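# Place the phone inside its case

## Task

Get the phone seated inside its case so that it stays there on its own, not because the robot is holding it; then open the gripper and pull the arm away from it.

## Robot and tools

Robot: two 6-joint arms with parallel grippers, named left_arm and right_arm. These are names only and do not refer to sides of any image. left_arm's base is at (-0.037, +0.247, 0) m and right_arm's at (+0.003, -0.350, 0) m, each turned slightly about z. The scene frame has its origin on the table top midway between the arms, +x pointing out over the table, +z up, and left_arm on the +y side.

Tool execute_actions takes "actions", a list holding one item or none, plus an optional "pictures" boolean (images are included unless it is false).
- Empty list {"actions": []}: nothing is commanded; the current state comes back.
- Motion item {"rows": [[...]], "steps": N}: N is 1 to 15 control steps of 1/30 s each, default 15. Each row covers one step; when there are fewer rows than steps, the last row keeps being applied.
- Wait item {"steps": N} with no rows: N up to 300. It returns once N steps have elapsed since the previous result, counting the time spent composing the reply.
A call that is refused sends nothing at all.

Each row is one flat list of 14 numbers covering both arms, always all 14 even if only one arm should move: left_arm waist, shoulder, elbow, wrist pitch, wrist yaw, wrist roll, gripper opening, then the same seven for right_arm. The six joint values are absolute target angles in radians, in the same convention the result prints under Joint positions; they are not offsets. Stated ranges per arm: waist -2.618 to 3.054, shoulder 0.000 to 3.142, elbow 0.000 to 3.142, wrist pitch -1.571 to 1.571, wrist yaw -1.571 to 1.571, wrist roll -2.094 to 2.094. A target more than 0.036 rad beyond a range end, and farther out than the joint's last reported angle, is refused. True limits may sit up to 0.036 rad either way of the stated ones; a request beyond the true end is clipped there and the result then says "joint sent to its limit" (possibly about an earlier action still running). Absence of that line does not prove more travel exists. The opening is an absolute value in [-1, 1]: +1 fully open, -1 closed.

Motion limits: each step the commanded angle may lead the measured angle by at most 0.202 rad (waist), 0.258 (shoulder), 0.238 (elbow), 0.573 (wrist pitch), 0.522 (wrist yaw and roll). If the targets would put a gripper more than 70 mm from where it is, all of that arm's targets are pulled back toward the current angles. So large moves take several calls. Friction can leave a joint up to about 0.031 rad short, and changes smaller than that may not move it.

Between calls, including while the operator writes, the arms continue toward the last row sent. They give up once everything has nearly stopped (slow or blocked counts) or any step is HELD; after that only a new action makes them advance or press harder. Fingers already moving keep moving.

Result lines: a state line "left_arm: …" | "right_arm: …" with each gripper's end_effector_position (metres) and end_effector_quat_wxyz in the scene frame. That point lies between the finger pads, about 1 cm back from the tips; fingers point along the gripper's +z and close along its y. Printed positions can be off, more so at long reach. Joint positions and Joint velocities list each arm's joints (rad, rad/s) then the pad gap (m, m/s; 0.094 m fully open). grip_measured gives the measured opening on the command scale; each gripper's reading may be off by about 1 mm, fixed for the scene. "joint command not followed" means a clearance check altered or blocked some joint targets while the rest of the row went through. HELD flags steps where the row, or part of it, was not sent. MOTOR HOT appears from 75 °C; OVER-TEMPERATURE FAULT reports a stop (at 90 °C the arm halts 10 s; at 100 °C it goes limp and drops). Holding loads heats motors, so don't grip longer than needed.

Gripping: away from ±1, fingers go to where grip_measured would equal the command. To hold something, command about 0.03 below the current grip_measured for a firm hold, less for a lighter one. Pads push about 50 to 62 N each at most, less on very thin parts, with a brief harder spike at contact.

Tool zoom_image: {"camera": name, "region": [x0, y0, x1, y1]} in pixels from the top-left, at most 504 by 504, returning a closer look at that camera's latest picture. Cameras: cam_head_left, cam_head_right, cam_high, cam_low (504x504), cam_left_wrist, cam_right_wrist (616x616).

Tool read_manual (optional "section", default "licences") only returns licence text.

Tool finished_scene {"scene": n} ends the current scene irreversibly and grades it; the goal must hold by itself afterward. Replying without any tool call also ends everything.

Avoid: knocking any rigid object off the table, dropping or slamming things, hard shoves, and letting the arms collide or press on each other. Loose objects may occasionally get a small external push. Finish by opening the gripper and moving the arm away so the phone rests in its case unaided.

Each tool is called after "Request:" as name([rows], argument=value, ...), one row to a line, values as JSON.

## Session

Request:
execute_actions(actions=[])

Scene clock: 0.00 s of 4200.00 s.
left_arm: end_effector_position=(+0.1184, +0.4109, +0.1065) grip_measured=+1.000 end_effector_quat_wxyz=(-0.129, +0.221, +0.927, +0.275) | right_arm: end_effector_position=(+0.2489, -0.7226, +0.2666) grip_measured=+1.000 end_effector_quat_wxyz=(+0.577, +0.729, +0.364, +0.050)
Joint positions: left_arm=[ 0.158  1.227  0.821 -1.053 -0.608  0.866  0.094] | right_arm=[-1.107  1.355  1.021 -0.001  0.052  1.212  0.094]
Joint velocities: left_arm=[ 0.007 -0.002  0.002 -0.022  0.022 -0.022  0.   ] | right_arm=[-0.002  0.002  0.007  0.037  0.022  0.007  0.   ]

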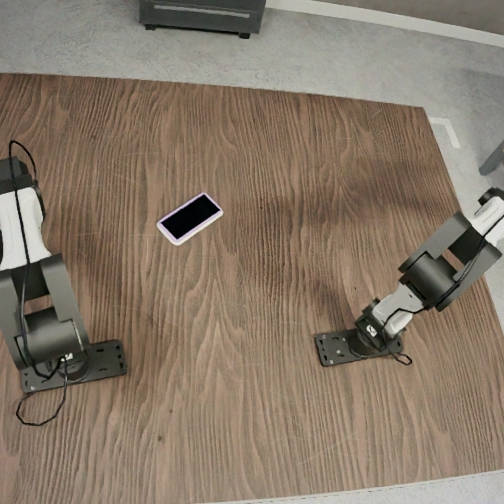

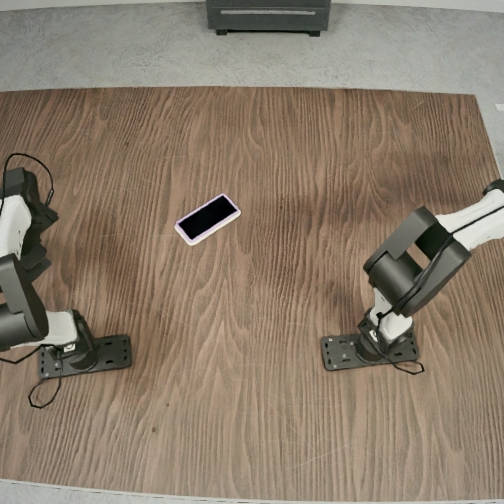

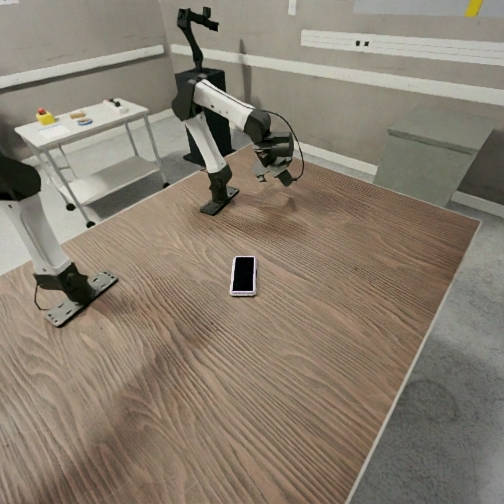

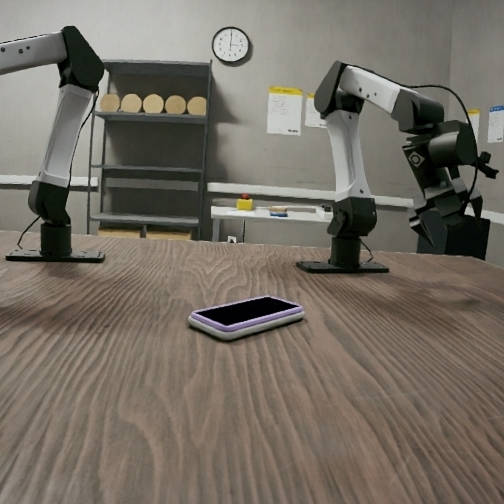

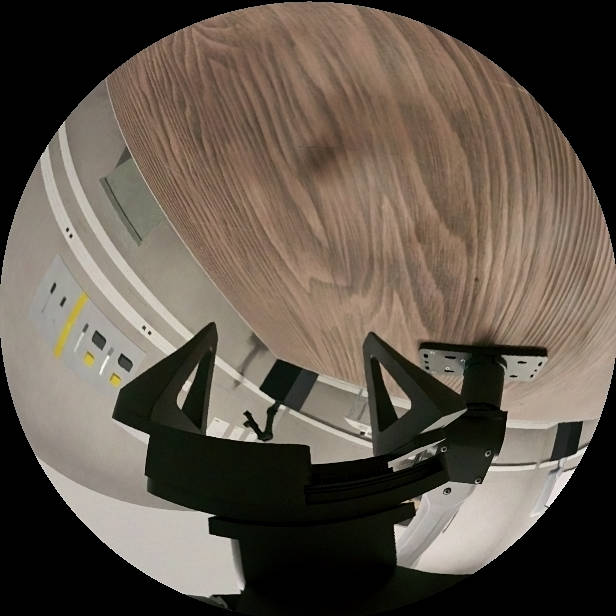

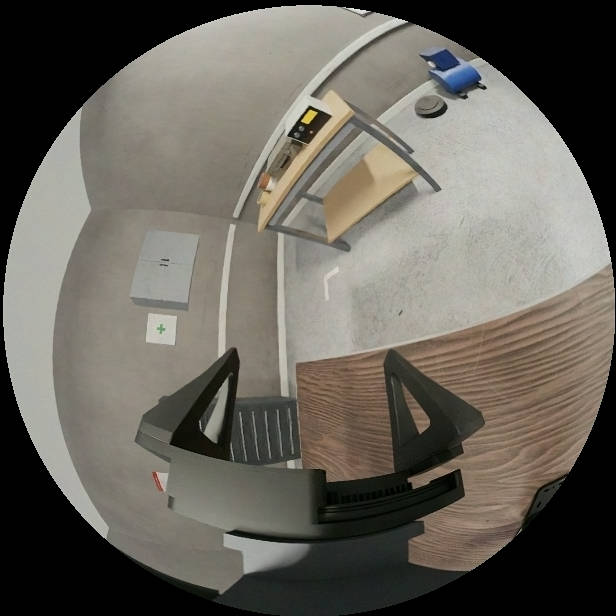

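Request:
execute_actions([
  {"rows":[[-0.3,1.3,1.6,-1.2,0,0,-1,-1.107,1.355,1.021,0,0.052,1.212,1],[-0.3,1.3,1.6,-1.2,0,0,-1,-1.107,1.355,1.021,0,0.052,1.212,1],[-0.3,1.3,1.6,-1.2,0,0,-1,-1.107,1.355,1.021,0,0.052,1.212,1],[-0.3,1.6,1.9,-1.3,0,0,-1,-1.107,1.355,1.021,0,0.052,1.212,1],[-0.3,1.6,1.9,-1.3,0,0,-1,-1.107,1.355,1.021,0,0.052,1.212,1],[-0.5,1.9,2.2,-1.45,0,0,-1,-1.107,1.355,1.021,0,0.052,1.212,1],[-0.5,1.9,2.2,-1.45,0,0,-1,-1.107,1.355,1.021,0,0.052,1.212,1],[-0.755,2.1,2.27,-1.45,0,0,-1,-1.107,1.355,1.021,0,0.052,1.212,1]],"steps":15},
], pictures=false)

Request:
execute_actions([
  {"rows":[[-0.755,2.1,2.27,-1.45,0,0,-1,-1.107,1.355,1.021,0,0.052,1.212,1],[-0.755,2.1,2.27,-1.45,0,0,-1,-1.107,1.355,1.021,0,0.052,1.212,1],[-0.755,2.1,2.27,-1.45,0,0,-1,-1.107,1.355,1.021,0,0.052,1.212,1],[-0.755,2.1,2.27,-1.45,0,0,-1,-1.107,1.355,1.021,0,0.052,1.212,1],[-0.755,2.1,2.27,-1.45,0,0,-1,-1.107,1.355,1.021,0,0.052,1.212,1],[-0.755,2.25,2.27,-1.45,0,0,-1,-1.107,1.355,1.021,0,0.052,1.212,1],[-0.755,2.25,2.27,-1.45,0,0,-1,-1.107,1.355,1.021,0,0.052,1.212,1],[-0.755,2.25,2.27,-1.45,0,0,-1,-1.107,1.355,1.021,0,0.052,1.212,1],[-0.755,2.35,2.27,-1.45,0,0,-1,-1.107,1.355,1.021,0,0.052,1.212,1],[-0.755,2.35,2.27,-1.45,0,0,-1,-1.107,1.355,1.021,0,0.052,1.212,1],[-0.755,2.41,2.27,-1.45,0,0,-1,-1.107,1.355,1.021,0,0.052,1.212,1]],"steps":15},
])

Request:
zoom_image(camera="cam_low", region=[160, 230, 330, 370])

Scene clock: 11.17 s of 4200.00 s.
left_arm: end_effector_position=(+0.3035, +0.1179, +0.0861) grip_measured=-0.996 end_effector_quat_wxyz=(-0.044, +0.247, +0.967, +0.045) | right_arm: end_effector_position=(+0.2489, -0.7226, +0.2666) grip_measured=+1.000 end_effector_quat_wxyz=(+0.577, +0.729, +0.364, +0.050)
Joint positions: left_arm=[-0.603  2.03   1.71  -1.351 -0.076  0.1    0.   ] | right_arm=[-1.107  1.355  1.021 -0.001  0.052  1.212  0.094]
Joint velocities: left_arm=[-1.409  1.473  1.565 -0.125  0.359 -0.462 -0.001] | right_arm=[-0.002 -0.007 -0.007 -0.022  0.007  0.022  0.   ]
Steps of this call (steps 1 to 90: nothing new was sent; then 7.67 s passed at rest; steps 91 to 105: all 15 steps of this action). Readings (joint positions):
91: left_arm=[0.141 1.235 0.840 -1.079 -0.565 0.811] | right_arm=[-1.107 1.355 1.021 -0.001 0.052 1.212]
92: left_arm=[0.094 1.251 0.881 -1.110 -0.496 0.741] | right_arm=[-1.107 1.355 1.021 -0.001 0.052 1.212]
94: left_arm=[-0.008 1.294 0.984 -1.142 -0.372 0.600] | right_arm=[-1.107 1.355 1.021 -0.001 0.052 1.212]
98: left_arm=[-0.235 1.557 1.270 -1.267 -0.193 0.305] | right_arm=[-1.107 1.355 1.021 -0.001 0.052 1.212]
105: the state above

Scene clock: 11.67 s of 4200.00 s.
left_arm: end_effector_position=(+0.3687, -0.0013, +0.0855) grip_measured=-0.996 end_effector_quat_wxyz=(+0.031, +0.278, +0.960, -0.002) | right_arm: end_effector_position=(+0.2489, -0.7226, +0.2666) grip_measured=+1.000 end_effector_quat_wxyz=(+0.577, +0.729, +0.364, +0.050)
Joint positions: left_arm=[-0.758  2.379  2.279 -1.41  -0.012  0.012  0.   ] | right_arm=[-1.107  1.355  1.021 -0.001  0.052  1.212  0.094]
Joint velocities: left_arm=[ 0.022  1.028 -0.002 -0.066 -0.066 -0.066 -0.001] | right_arm=[-0.002 -0.007 -0.012 -0.037 -0.007 -0.022  0.   ]
Steps of this call (steps 1 to 15: all 15 steps of this action). Readings (joint positions):
1: left_arm=[-0.652 2.075 1.767 -1.359 -0.065 0.084] | right_arm=[-1.107 1.355 1.021 -0.001 0.052 1.212]
2: left_arm=[-0.696 2.110 1.829 -1.371 -0.053 0.070] | right_arm=[-1.107 1.355 1.021 -0.001 0.052 1.212]
4: left_arm=[-0.760 2.147 1.954 -1.384 -0.032 0.050] | right_arm=[-1.107 1.355 1.021 -0.001 0.052 1.212]
8: left_arm=[-0.779 2.184 2.218 -1.401 -0.012 0.027] | right_arm=[-1.107 1.355 1.021 -0.001 0.052 1.212]
15: the state above

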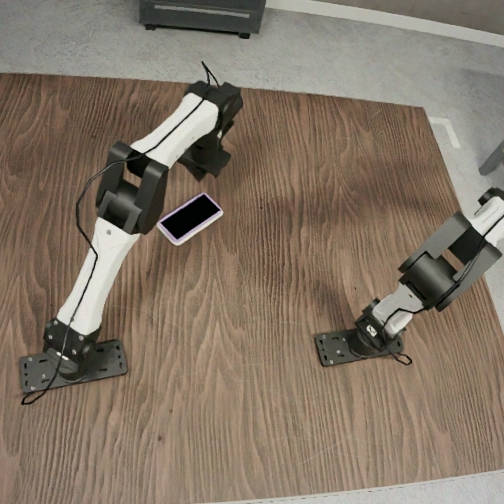

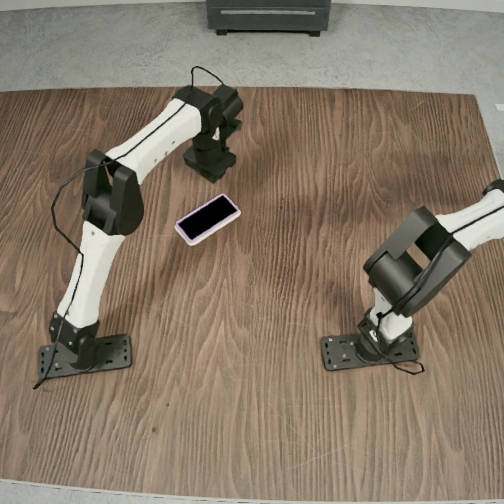

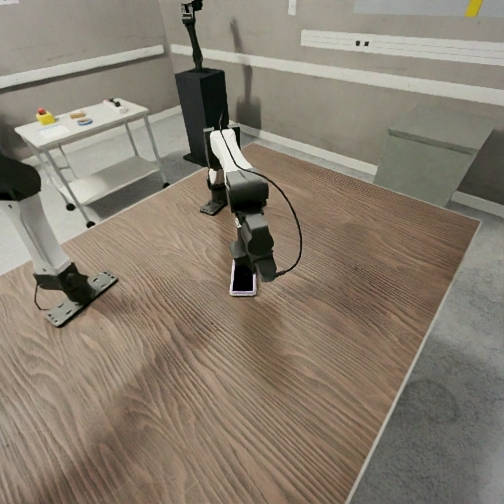

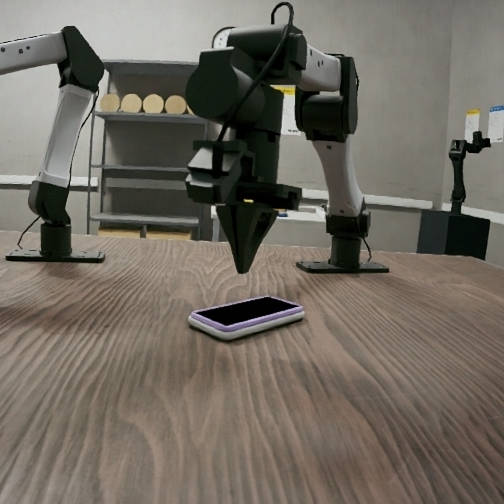

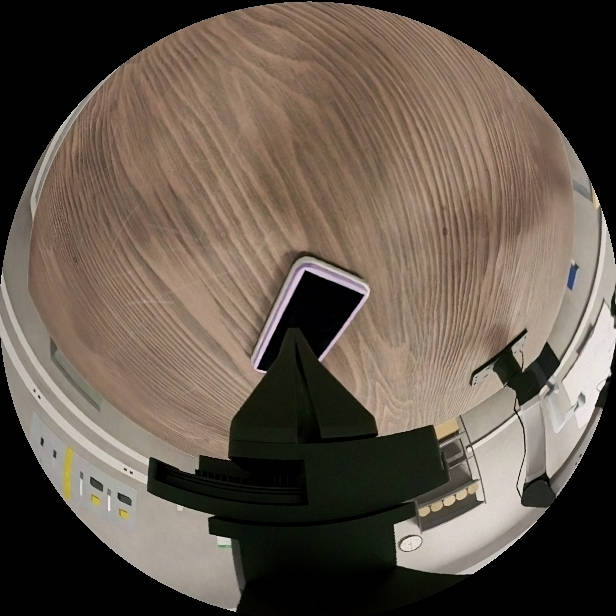

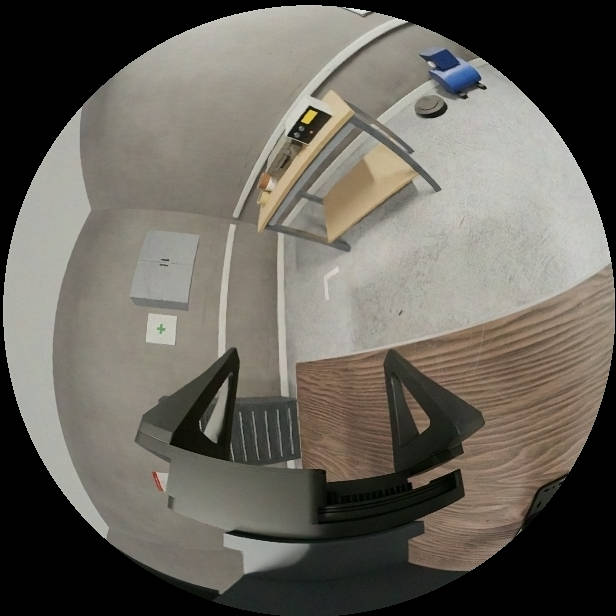

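Region (160, 230, 330, 370) of cam_low's 504x504 image, scaled by 2.965, with more detail than that image has; it fills the top 415 rows of this view, and the rest is white.

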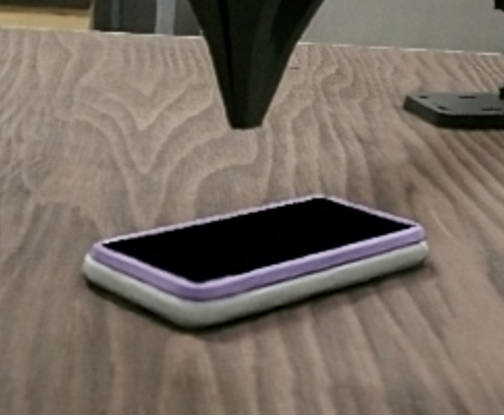

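Request:
execute_actions([
  {"rows":[[-0.755,2.41,2.2,-1.45,0,0,-1,-1.107,1.355,1.021,0,0.052,1.212,1],[-0.755,2.41,2.2,-1.45,0,0,-1,-1.107,1.355,1.021,0,0.052,1.212,1],[-0.755,2.41,2.2,-1.45,0,0,-1,-1.107,1.355,1.021,0,0.052,1.212,1],[-0.755,2.41,2.2,-1.45,0,0,-1,-1.107,1.355,1.021,0,0.052,1.212,1],[-0.755,2.42,2.2,-1.45,0,0,-1,-1.107,1.355,1.021,0,0.052,1.212,1],[-0.755,2.43,2.2,-1.45,0,0,-1,-1.107,1.355,1.021,0,0.052,1.212,1]],"steps":15},
])

Request:
zoom_image(camera="cam_low", region=[160, 230, 330, 370])

Scene clock: 16.73 s of 4200.00 s.
left_arm: end_effector_position=(+0.3512, +0.0095, +0.0536) grip_measured=-0.996 end_effector_quat_wxyz=(-0.028, +0.276, +0.961, +0.014) | right_arm: end_effector_position=(+0.2489, -0.7226, +0.2666) grip_measured=+1.000 end_effector_quat_wxyz=(+0.577, +0.729, +0.364, +0.050)
Joint positions: left_arm=[-0.758  2.419  2.222 -1.435 -0.011  0.007  0.   ] | right_arm=[-1.107  1.355  1.021 -0.001  0.052  1.212  0.094]
Joint velocities: left_arm=[-0.002  0.012  0.012 -0.154 -0.125  0.022 -0.001] | right_arm=[-0.012 -0.007 -0.007 -0.037  0.007  0.037  0.   ]
Steps of this call (steps 1 to 30: the robot went on to your last target; steps 31 to 120: nothing new was sent; then 0.57 s passed at rest; steps 121 to 135: all 15 steps of this action). Readings (joint positions):
121: left_arm=[-0.758 2.423 2.263 -1.429 -0.011 0.007] | right_arm=[-1.107 1.355 1.021 -0.001 0.052 1.212]
122: left_arm=[-0.758 2.420 2.251 -1.431 -0.011 0.007] | right_arm=[-1.107 1.355 1.021 -0.001 0.052 1.212]
124: left_arm=[-0.758 2.419 2.233 -1.432 -0.011 0.007] | right_arm=[-1.107 1.355 1.021 -0.001 0.052 1.212]
128: left_arm=[-0.758 2.419 2.222 -1.435 -0.011 0.007] | right_arm=[-1.107 1.355 1.021 -0.001 0.052 1.212]
135: the state above

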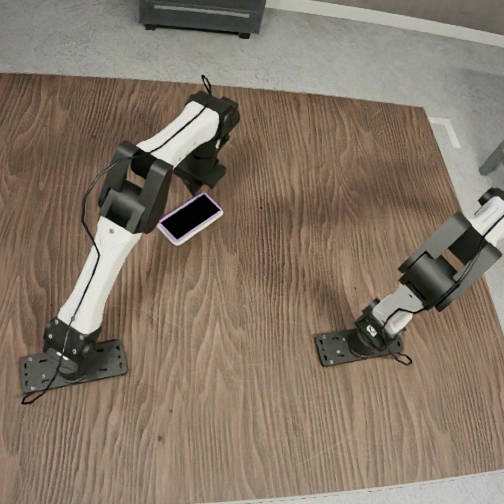

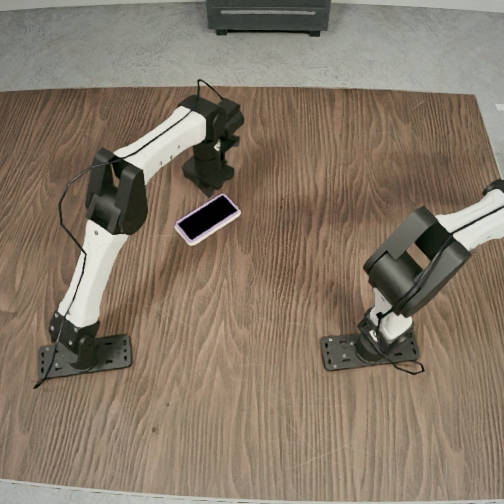

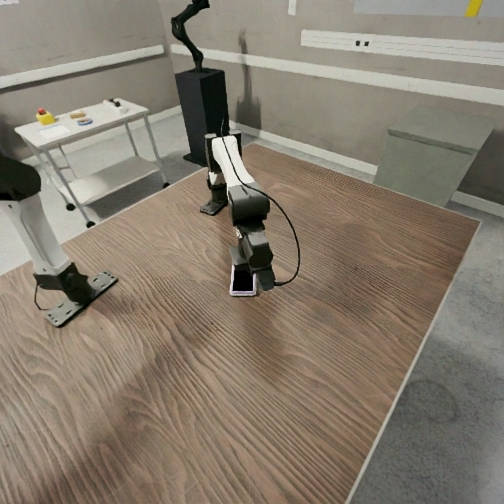

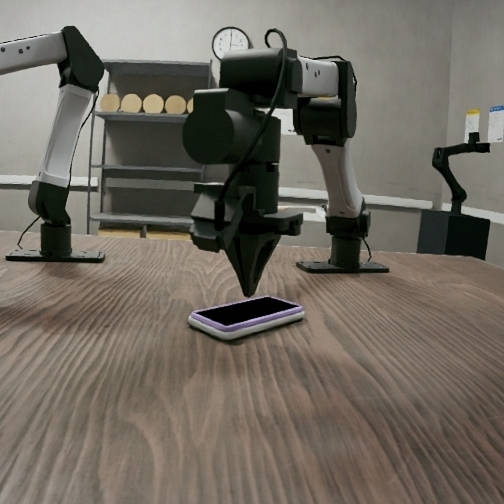

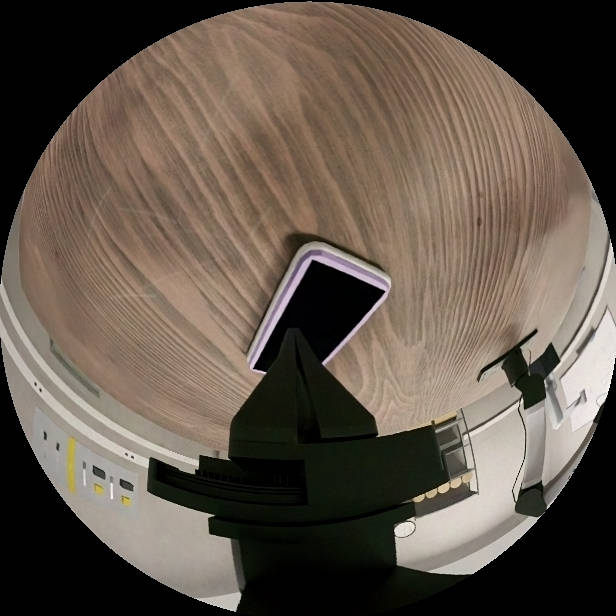

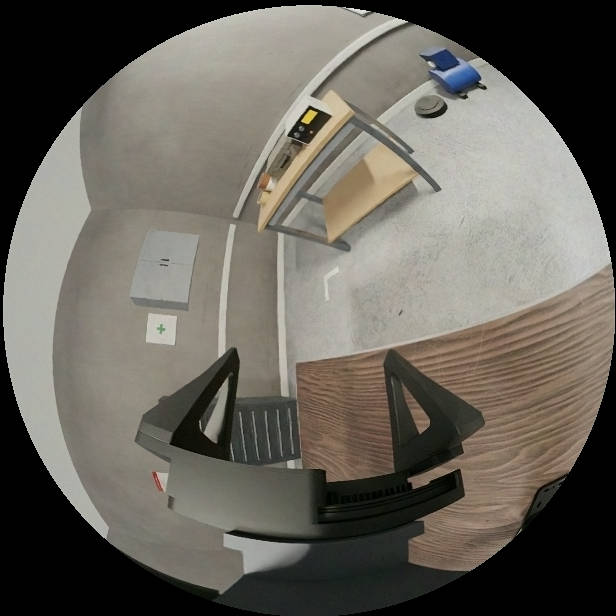

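Region (160, 230, 330, 370) of cam_low's 504x504 image, scaled by 2.965, with more detail than that image has; it fills the top 415 rows of this view, and the rest is white.

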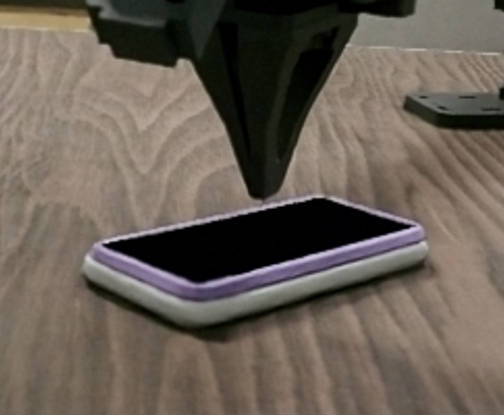

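Request:
execute_actions([
  {"rows":[[-0.755,2.46,2.2,-1.45,0,0,-1,-1.107,1.355,1.021,0,0.052,1.212,1],[-0.755,2.47,2.2,-1.45,0,0,-1,-1.107,1.355,1.021,0,0.052,1.212,1],[-0.755,2.48,2.2,-1.45,0,0,-1,-1.107,1.355,1.021,0,0.052,1.212,1],[-0.755,2.49,2.2,-1.45,0,0,-1,-1.107,1.355,1.021,0,0.052,1.212,1],[-0.755,2.50,2.2,-1.45,0,0,-1,-1.107,1.355,1.021,0,0.052,1.212,1],[-0.755,2.505,2.2,-1.45,0,0,-1,-1.107,1.355,1.021,0,0.052,1.212,1],[-0.755,2.51,2.2,-1.45,0,0,-1,-1.107,1.355,1.021,0,0.052,1.212,1]],"steps":15},
])

Request:
zoom_image(camera="cam_low", region=[160, 230, 330, 370])

Scene clock: 22.20 s of 4200.00 s.
left_arm: end_effector_position=(+0.3458, +0.0126, +0.0197) grip_measured=-0.996 end_effector_quat_wxyz=(-0.066, +0.276, +0.959, +0.024) | right_arm: end_effector_position=(+0.2489, -0.7226, +0.2666) grip_measured=+1.000 end_effector_quat_wxyz=(+0.577, +0.729, +0.364, +0.050)
Joint positions: left_arm=[-0.758  2.498  2.222 -1.436 -0.01   0.007  0.   ] | right_arm=[-1.107  1.355  1.021 -0.001  0.052  1.212  0.094]
Joint velocities: left_arm=[ 0.002 -0.007 -0.012 -0.022 -0.037 -0.066 -0.001] | right_arm=[ 0.002  0.022 -0.012 -0.037 -0.051  0.022  0.   ]
Steps of this call (steps 1 to 15: the robot went on to your last target; steps 16 to 100: nothing new was sent; then 1.63 s passed at rest; steps 101 to 115: all 15 steps of this action). Readings (joint positions):
101: left_arm=[-0.758 2.421 2.222 -1.436 -0.011 0.007] | right_arm=[-1.107 1.355 1.021 -0.001 0.052 1.212]
102: left_arm=[-0.758 2.425 2.222 -1.436 -0.011 0.007] | right_arm=[-1.107 1.355 1.021 -0.001 0.052 1.212]
104: left_arm=[-0.758 2.442 2.222 -1.436 -0.011 0.007] | right_arm=[-1.107 1.355 1.021 -0.001 0.052 1.212]
108: left_arm=[-0.758 2.492 2.222 -1.436 -0.011 0.007] | right_arm=[-1.107 1.355 1.021 -0.001 0.052 1.212]
115: the state above

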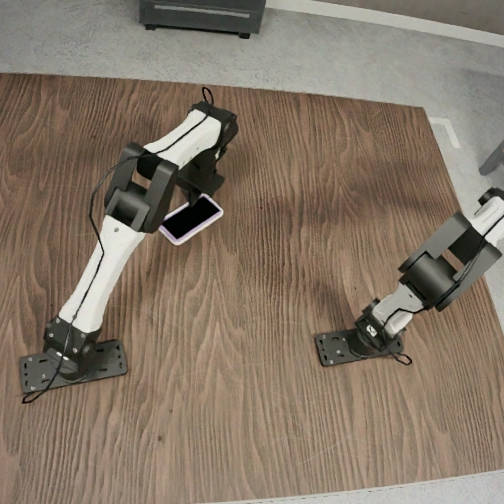

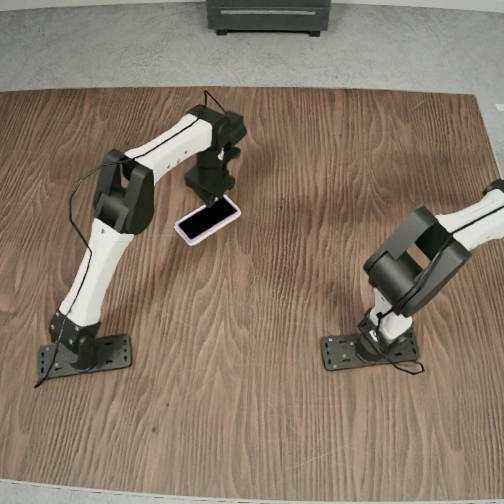

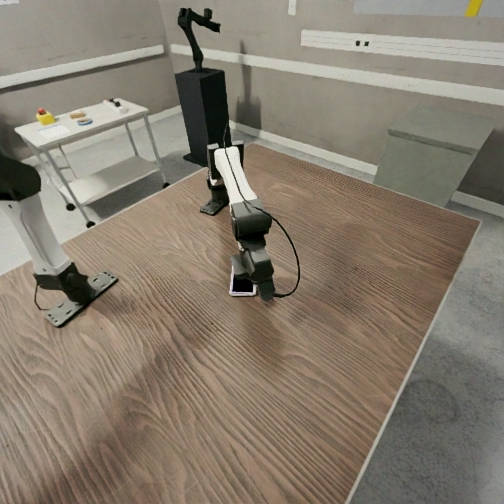

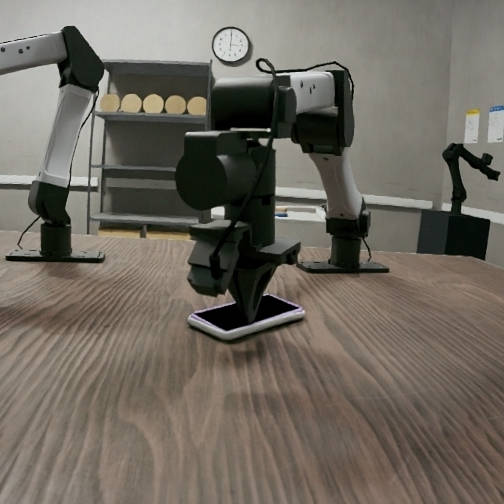

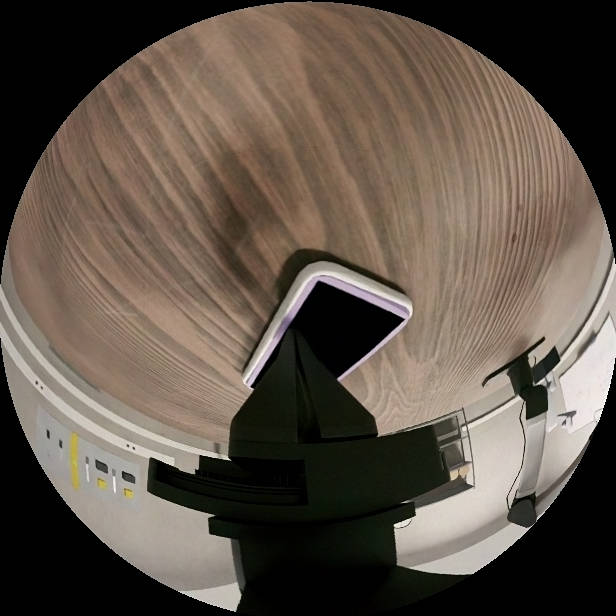

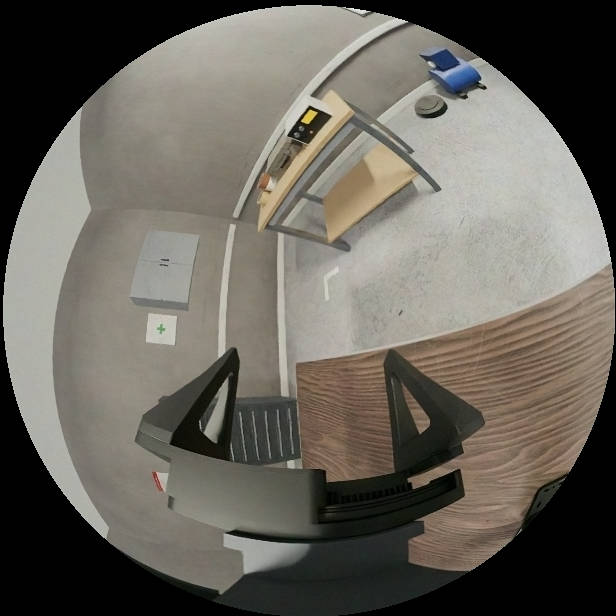

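Region (160, 230, 330, 370) of cam_low's 504x504 image, scaled by 2.965, with more detail than that image has; it fills the top 415 rows of this view, and the rest is white.

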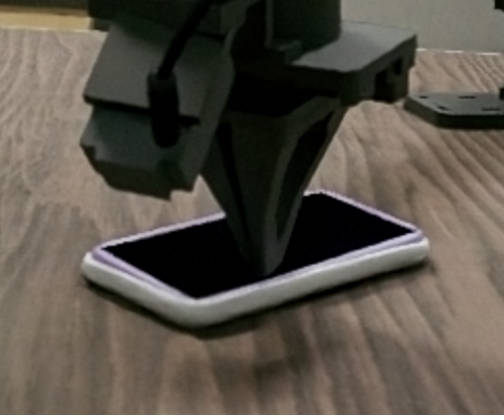

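Request:
execute_actions([
  {"rows":[[-0.755,2.42,2.2,-1.45,0,0,-1,-1.107,1.355,1.021,0,0.052,1.212,1],[-0.78,2.42,2.2,-1.45,0,0,-1,-1.107,1.355,1.021,0,0.052,1.212,1],[-0.83,2.42,2.2,-1.45,0,0,-1,-1.107,1.355,1.021,0,0.052,1.212,1],[-0.83,2.42,2.2,-1.45,0,0,-1,-1.107,1.355,1.021,0,0.052,1.212,1],[-0.83,2.42,2.2,-1.45,0,0,-1,-1.107,1.355,1.021,0,0.052,1.212,1],[-0.83,2.42,2.2,-1.45,0,0,-1,-1.107,1.355,1.021,0,0.052,1.212,1],[-0.83,2.44,2.2,-1.45,0,0,-1,-1.107,1.355,1.021,0,0.052,1.212,1],[-0.83,2.46,2.2,-1.45,0,0,-1,-1.107,1.355,1.021,0,0.052,1.212,1],[-0.83,2.47,2.2,-1.45,0,0,-1,-1.107,1.355,1.021,0,0.052,1.212,1],[-0.83,2.48,2.2,-1.45,0,0,-1,-1.107,1.355,1.021,0,0.052,1.212,1],[-0.83,2.49,2.2,-1.45,0,0,-1,-1.107,1.355,1.021,0,0.052,1.212,1],[-0.83,2.50,2.2,-1.45,0,0,-1,-1.107,1.355,1.021,0,0.052,1.212,1],[-0.83,2.51,2.2,-1.45,0,0,-1,-1.107,1.355,1.021,0,0.052,1.212,1],[-0.83,2.52,2.2,-1.45,0,0,-1,-1.107,1.355,1.021,0,0.052,1.212,1]],"steps":15},
])

Request:
zoom_image(camera="cam_low", region=[160, 230, 330, 370])

Request:
zoom_image(camera="cam_left_wrist", region=[180, 200, 480, 450])

Scene clock: 33.07 s of 4200.00 s.
left_arm: end_effector_position=(+0.3244, -0.0163, +0.0201) grip_measured=-0.996 end_effector_quat_wxyz=(-0.068, +0.313, +0.947, +0.025) | right_arm: end_effector_position=(+0.2489, -0.7226, +0.2666) grip_measured=+1.000 end_effector_quat_wxyz=(+0.577, +0.729, +0.364, +0.050)
Joint positions: left_arm=[-0.837  2.493  2.216 -1.438 -0.005  0.007  0.   ] | right_arm=[-1.107  1.355  1.021 -0.001  0.052  1.212  0.094]
Joint velocities: left_arm=[ 0.022  0.31  -0.002 -0.037  0.037  0.051 -0.001] | right_arm=[-0.017 -0.007  0.017  0.022 -0.051  0.022  0.   ]
Steps of this call (steps 1 to 15: the robot went on to your last target; steps 16 to 100: nothing new was sent; then 7.03 s passed at rest; steps 101 to 115: all 15 steps of this action). Readings (joint positions):
101: left_arm=[-0.758 2.492 2.221 -1.436 -0.010 0.007] | right_arm=[-1.107 1.355 1.021 -0.001 0.052 1.212]
102: left_arm=[-0.760 2.484 2.217 -1.437 -0.010 0.007] | right_arm=[-1.107 1.355 1.021 -0.001 0.052 1.212]
104: left_arm=[-0.774 2.463 2.216 -1.437 -0.010 0.007] | right_arm=[-1.107 1.355 1.021 -0.001 0.052 1.212]
108: left_arm=[-0.827 2.434 2.216 -1.437 -0.009 0.007] | right_arm=[-1.107 1.355 1.021 -0.001 0.052 1.212]
115: the state above

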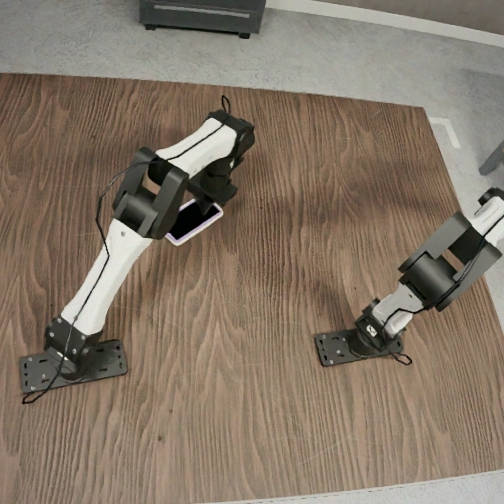

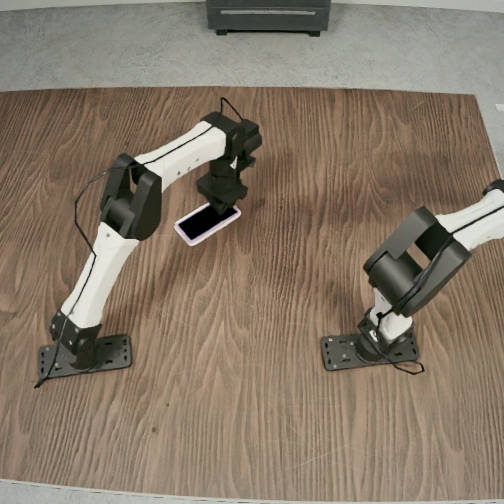

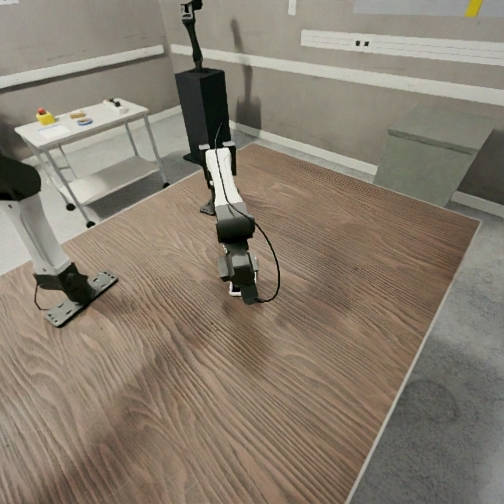

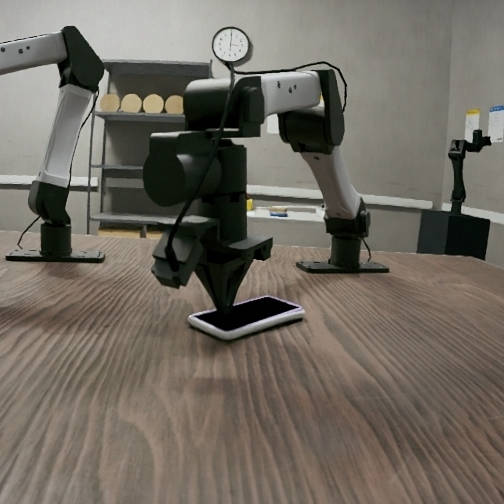

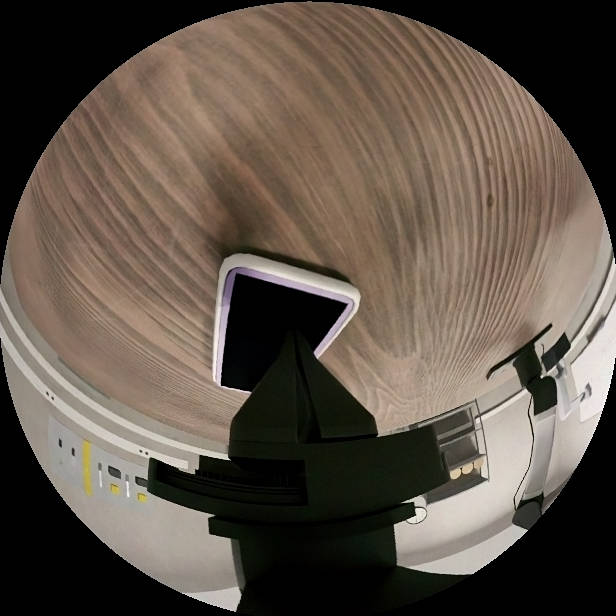

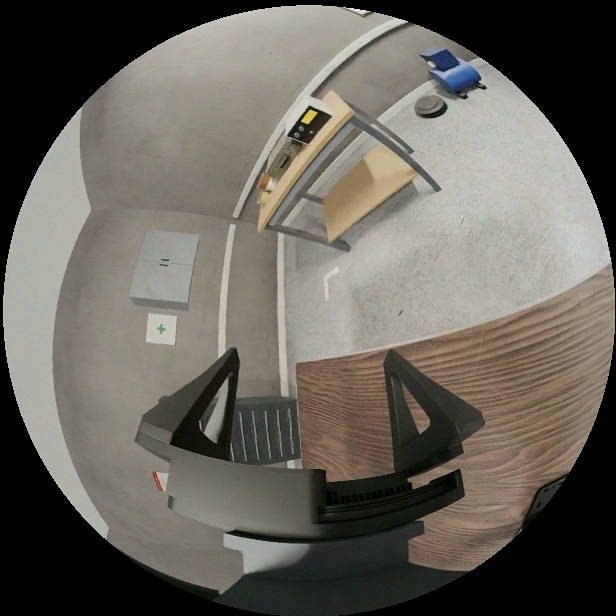

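Region (160, 230, 330, 370) of cam_low's 504x504 image, scaled by 2.965, with more detail than that image has; it fills the top 415 rows of this view, and the rest is white.

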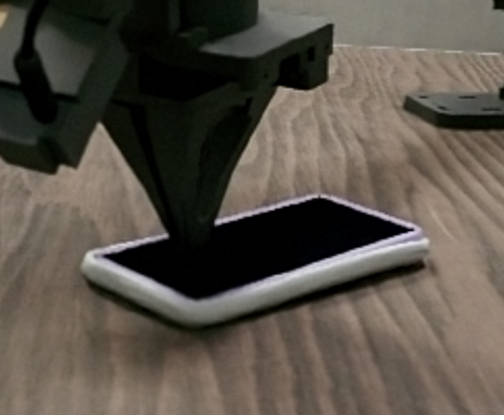

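Region (180, 200, 480, 450) of cam_left_wrist's 616x616 image, scaled by 1.680, with more detail than that image has.

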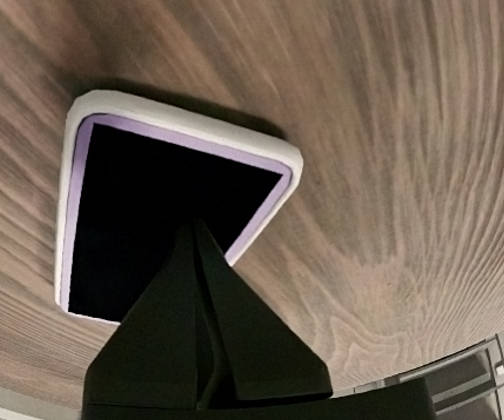

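Lift and look.

Request:
execute_actions([
  {"rows":[[-0.83,2.3,2.2,-1.45,0,0,-1,-1.107,1.355,1.021,0,0.052,1.212,1],[-0.83,2.3,2.2,-1.45,0,0,-1,-1.107,1.355,1.021,0,0.052,1.212,1],[-0.83,2.3,2.2,-1.45,0,0,-1,-1.107,1.355,1.021,0,0.052,1.212,1],[-0.83,2.2,2.2,-1.45,0,0,-1,-1.107,1.355,1.021,0,0.052,1.212,1],[-0.83,2.2,2.2,-1.45,0,0,-1,-1.107,1.355,1.021,0,0.052,1.212,1],[-0.83,2.2,2.2,-1.45,0,0,-1,-1.107,1.355,1.021,0,0.052,1.212,1]],"steps":15},
])

Request:
zoom_image(camera="cam_low", region=[160, 230, 330, 370])

Request:
zoom_image(camera="cam_left_wrist", region=[160, 180, 410, 400])

Scene clock: 38.87 s of 4200.00 s.
left_arm: end_effector_position=(+0.3273, -0.0187, +0.1528) grip_measured=-0.996 end_effector_quat_wxyz=(+0.073, +0.313, +0.947, -0.021) | right_arm: end_effector_position=(+0.2489, -0.7226, +0.2666) grip_measured=+1.000 end_effector_quat_wxyz=(+0.577, +0.729, +0.364, +0.050)
Joint positions: left_arm=[-0.837  2.175  2.196 -1.44  -0.004  0.007  0.   ] | right_arm=[-1.107  1.355  1.021 -0.001  0.052  1.212  0.094]
Joint velocities: left_arm=[ 0.002  0.212 -0.022 -0.081  0.007 -0.037 -0.   ] | right_arm=[-0.002 -0.017  0.012 -0.007 -0.007 -0.051  0.   ]
Steps of this call (steps 1 to 15: the robot went on to your last target; steps 16 to 100: nothing new was sent; then 1.97 s passed at rest; steps 101 to 115: all 15 steps of this action). Readings (joint positions):
101: left_arm=[-0.837 2.482 2.211 -1.436 -0.004 0.007] | right_arm=[-1.107 1.355 1.021 -0.001 0.052 1.212]
102: left_arm=[-0.837 2.461 2.200 -1.437 -0.004 0.007] | right_arm=[-1.107 1.355 1.021 -0.001 0.052 1.212]
104: left_arm=[-0.837 2.396 2.196 -1.440 -0.004 0.007] | right_arm=[-1.107 1.355 1.021 -0.001 0.052 1.212]
108: left_arm=[-0.837 2.228 2.196 -1.440 -0.004 0.007] | right_arm=[-1.107 1.355 1.021 -0.001 0.052 1.212]
115: the state above

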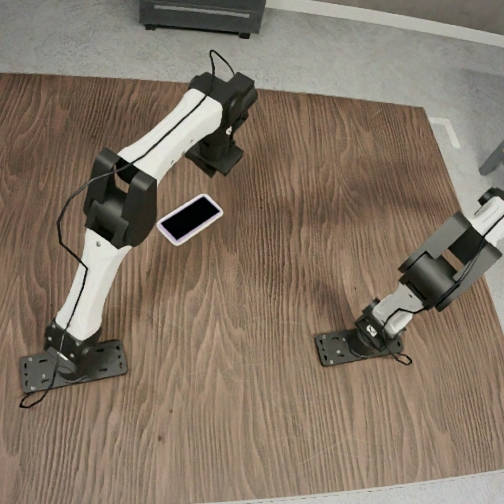

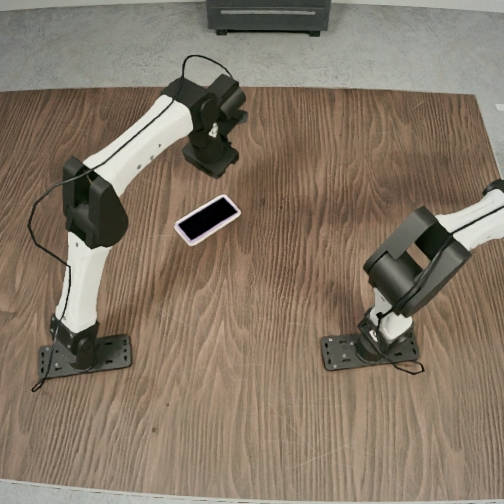

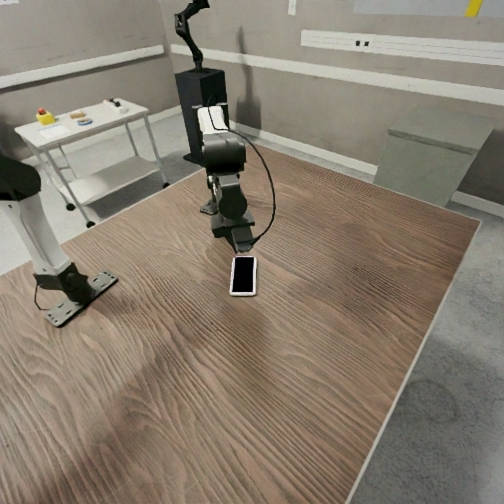

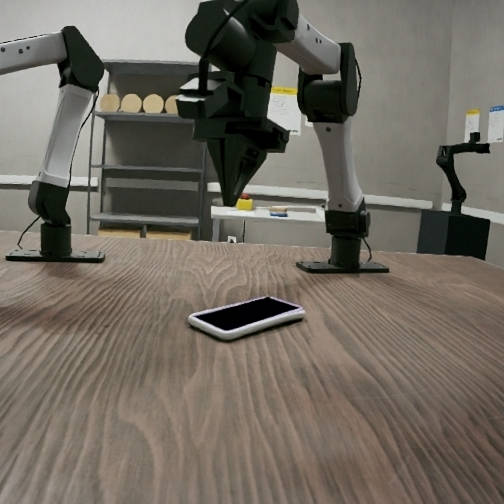

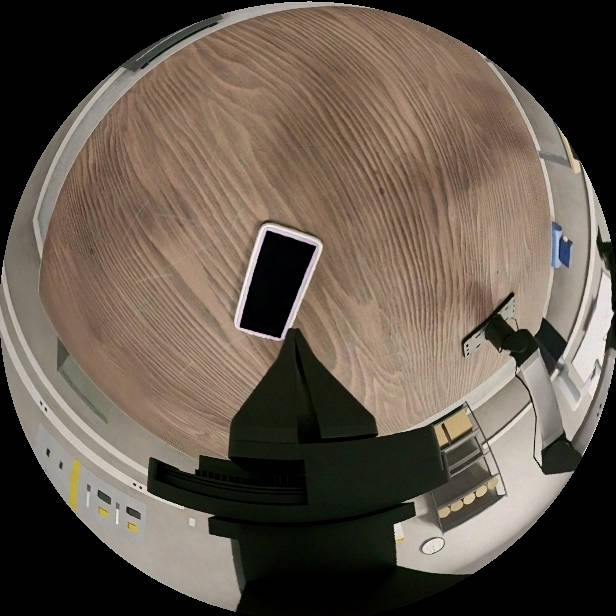

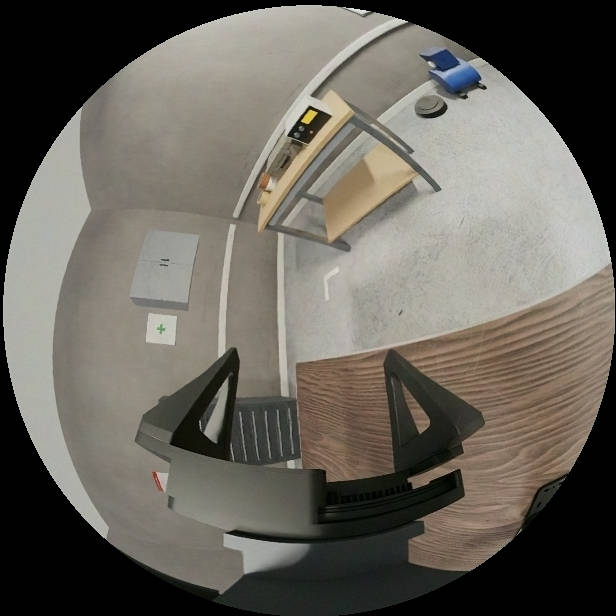

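Region (160, 230, 330, 370) of cam_low's 504x504 image, scaled by 2.965, with more detail than that image has; it fills the top 415 rows of this view, and the rest is white.

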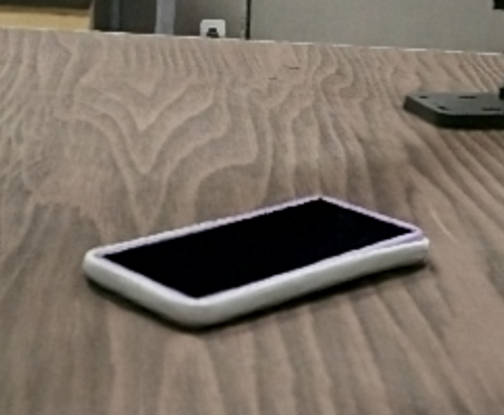

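Region (160, 180, 410, 400) of cam_left_wrist's 616x616 image, scaled by 2.016, with more detail than that image has; it fills the top 444 rows of this view, and the rest is white.

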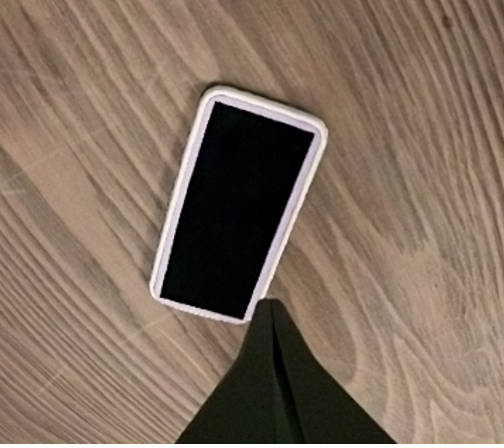

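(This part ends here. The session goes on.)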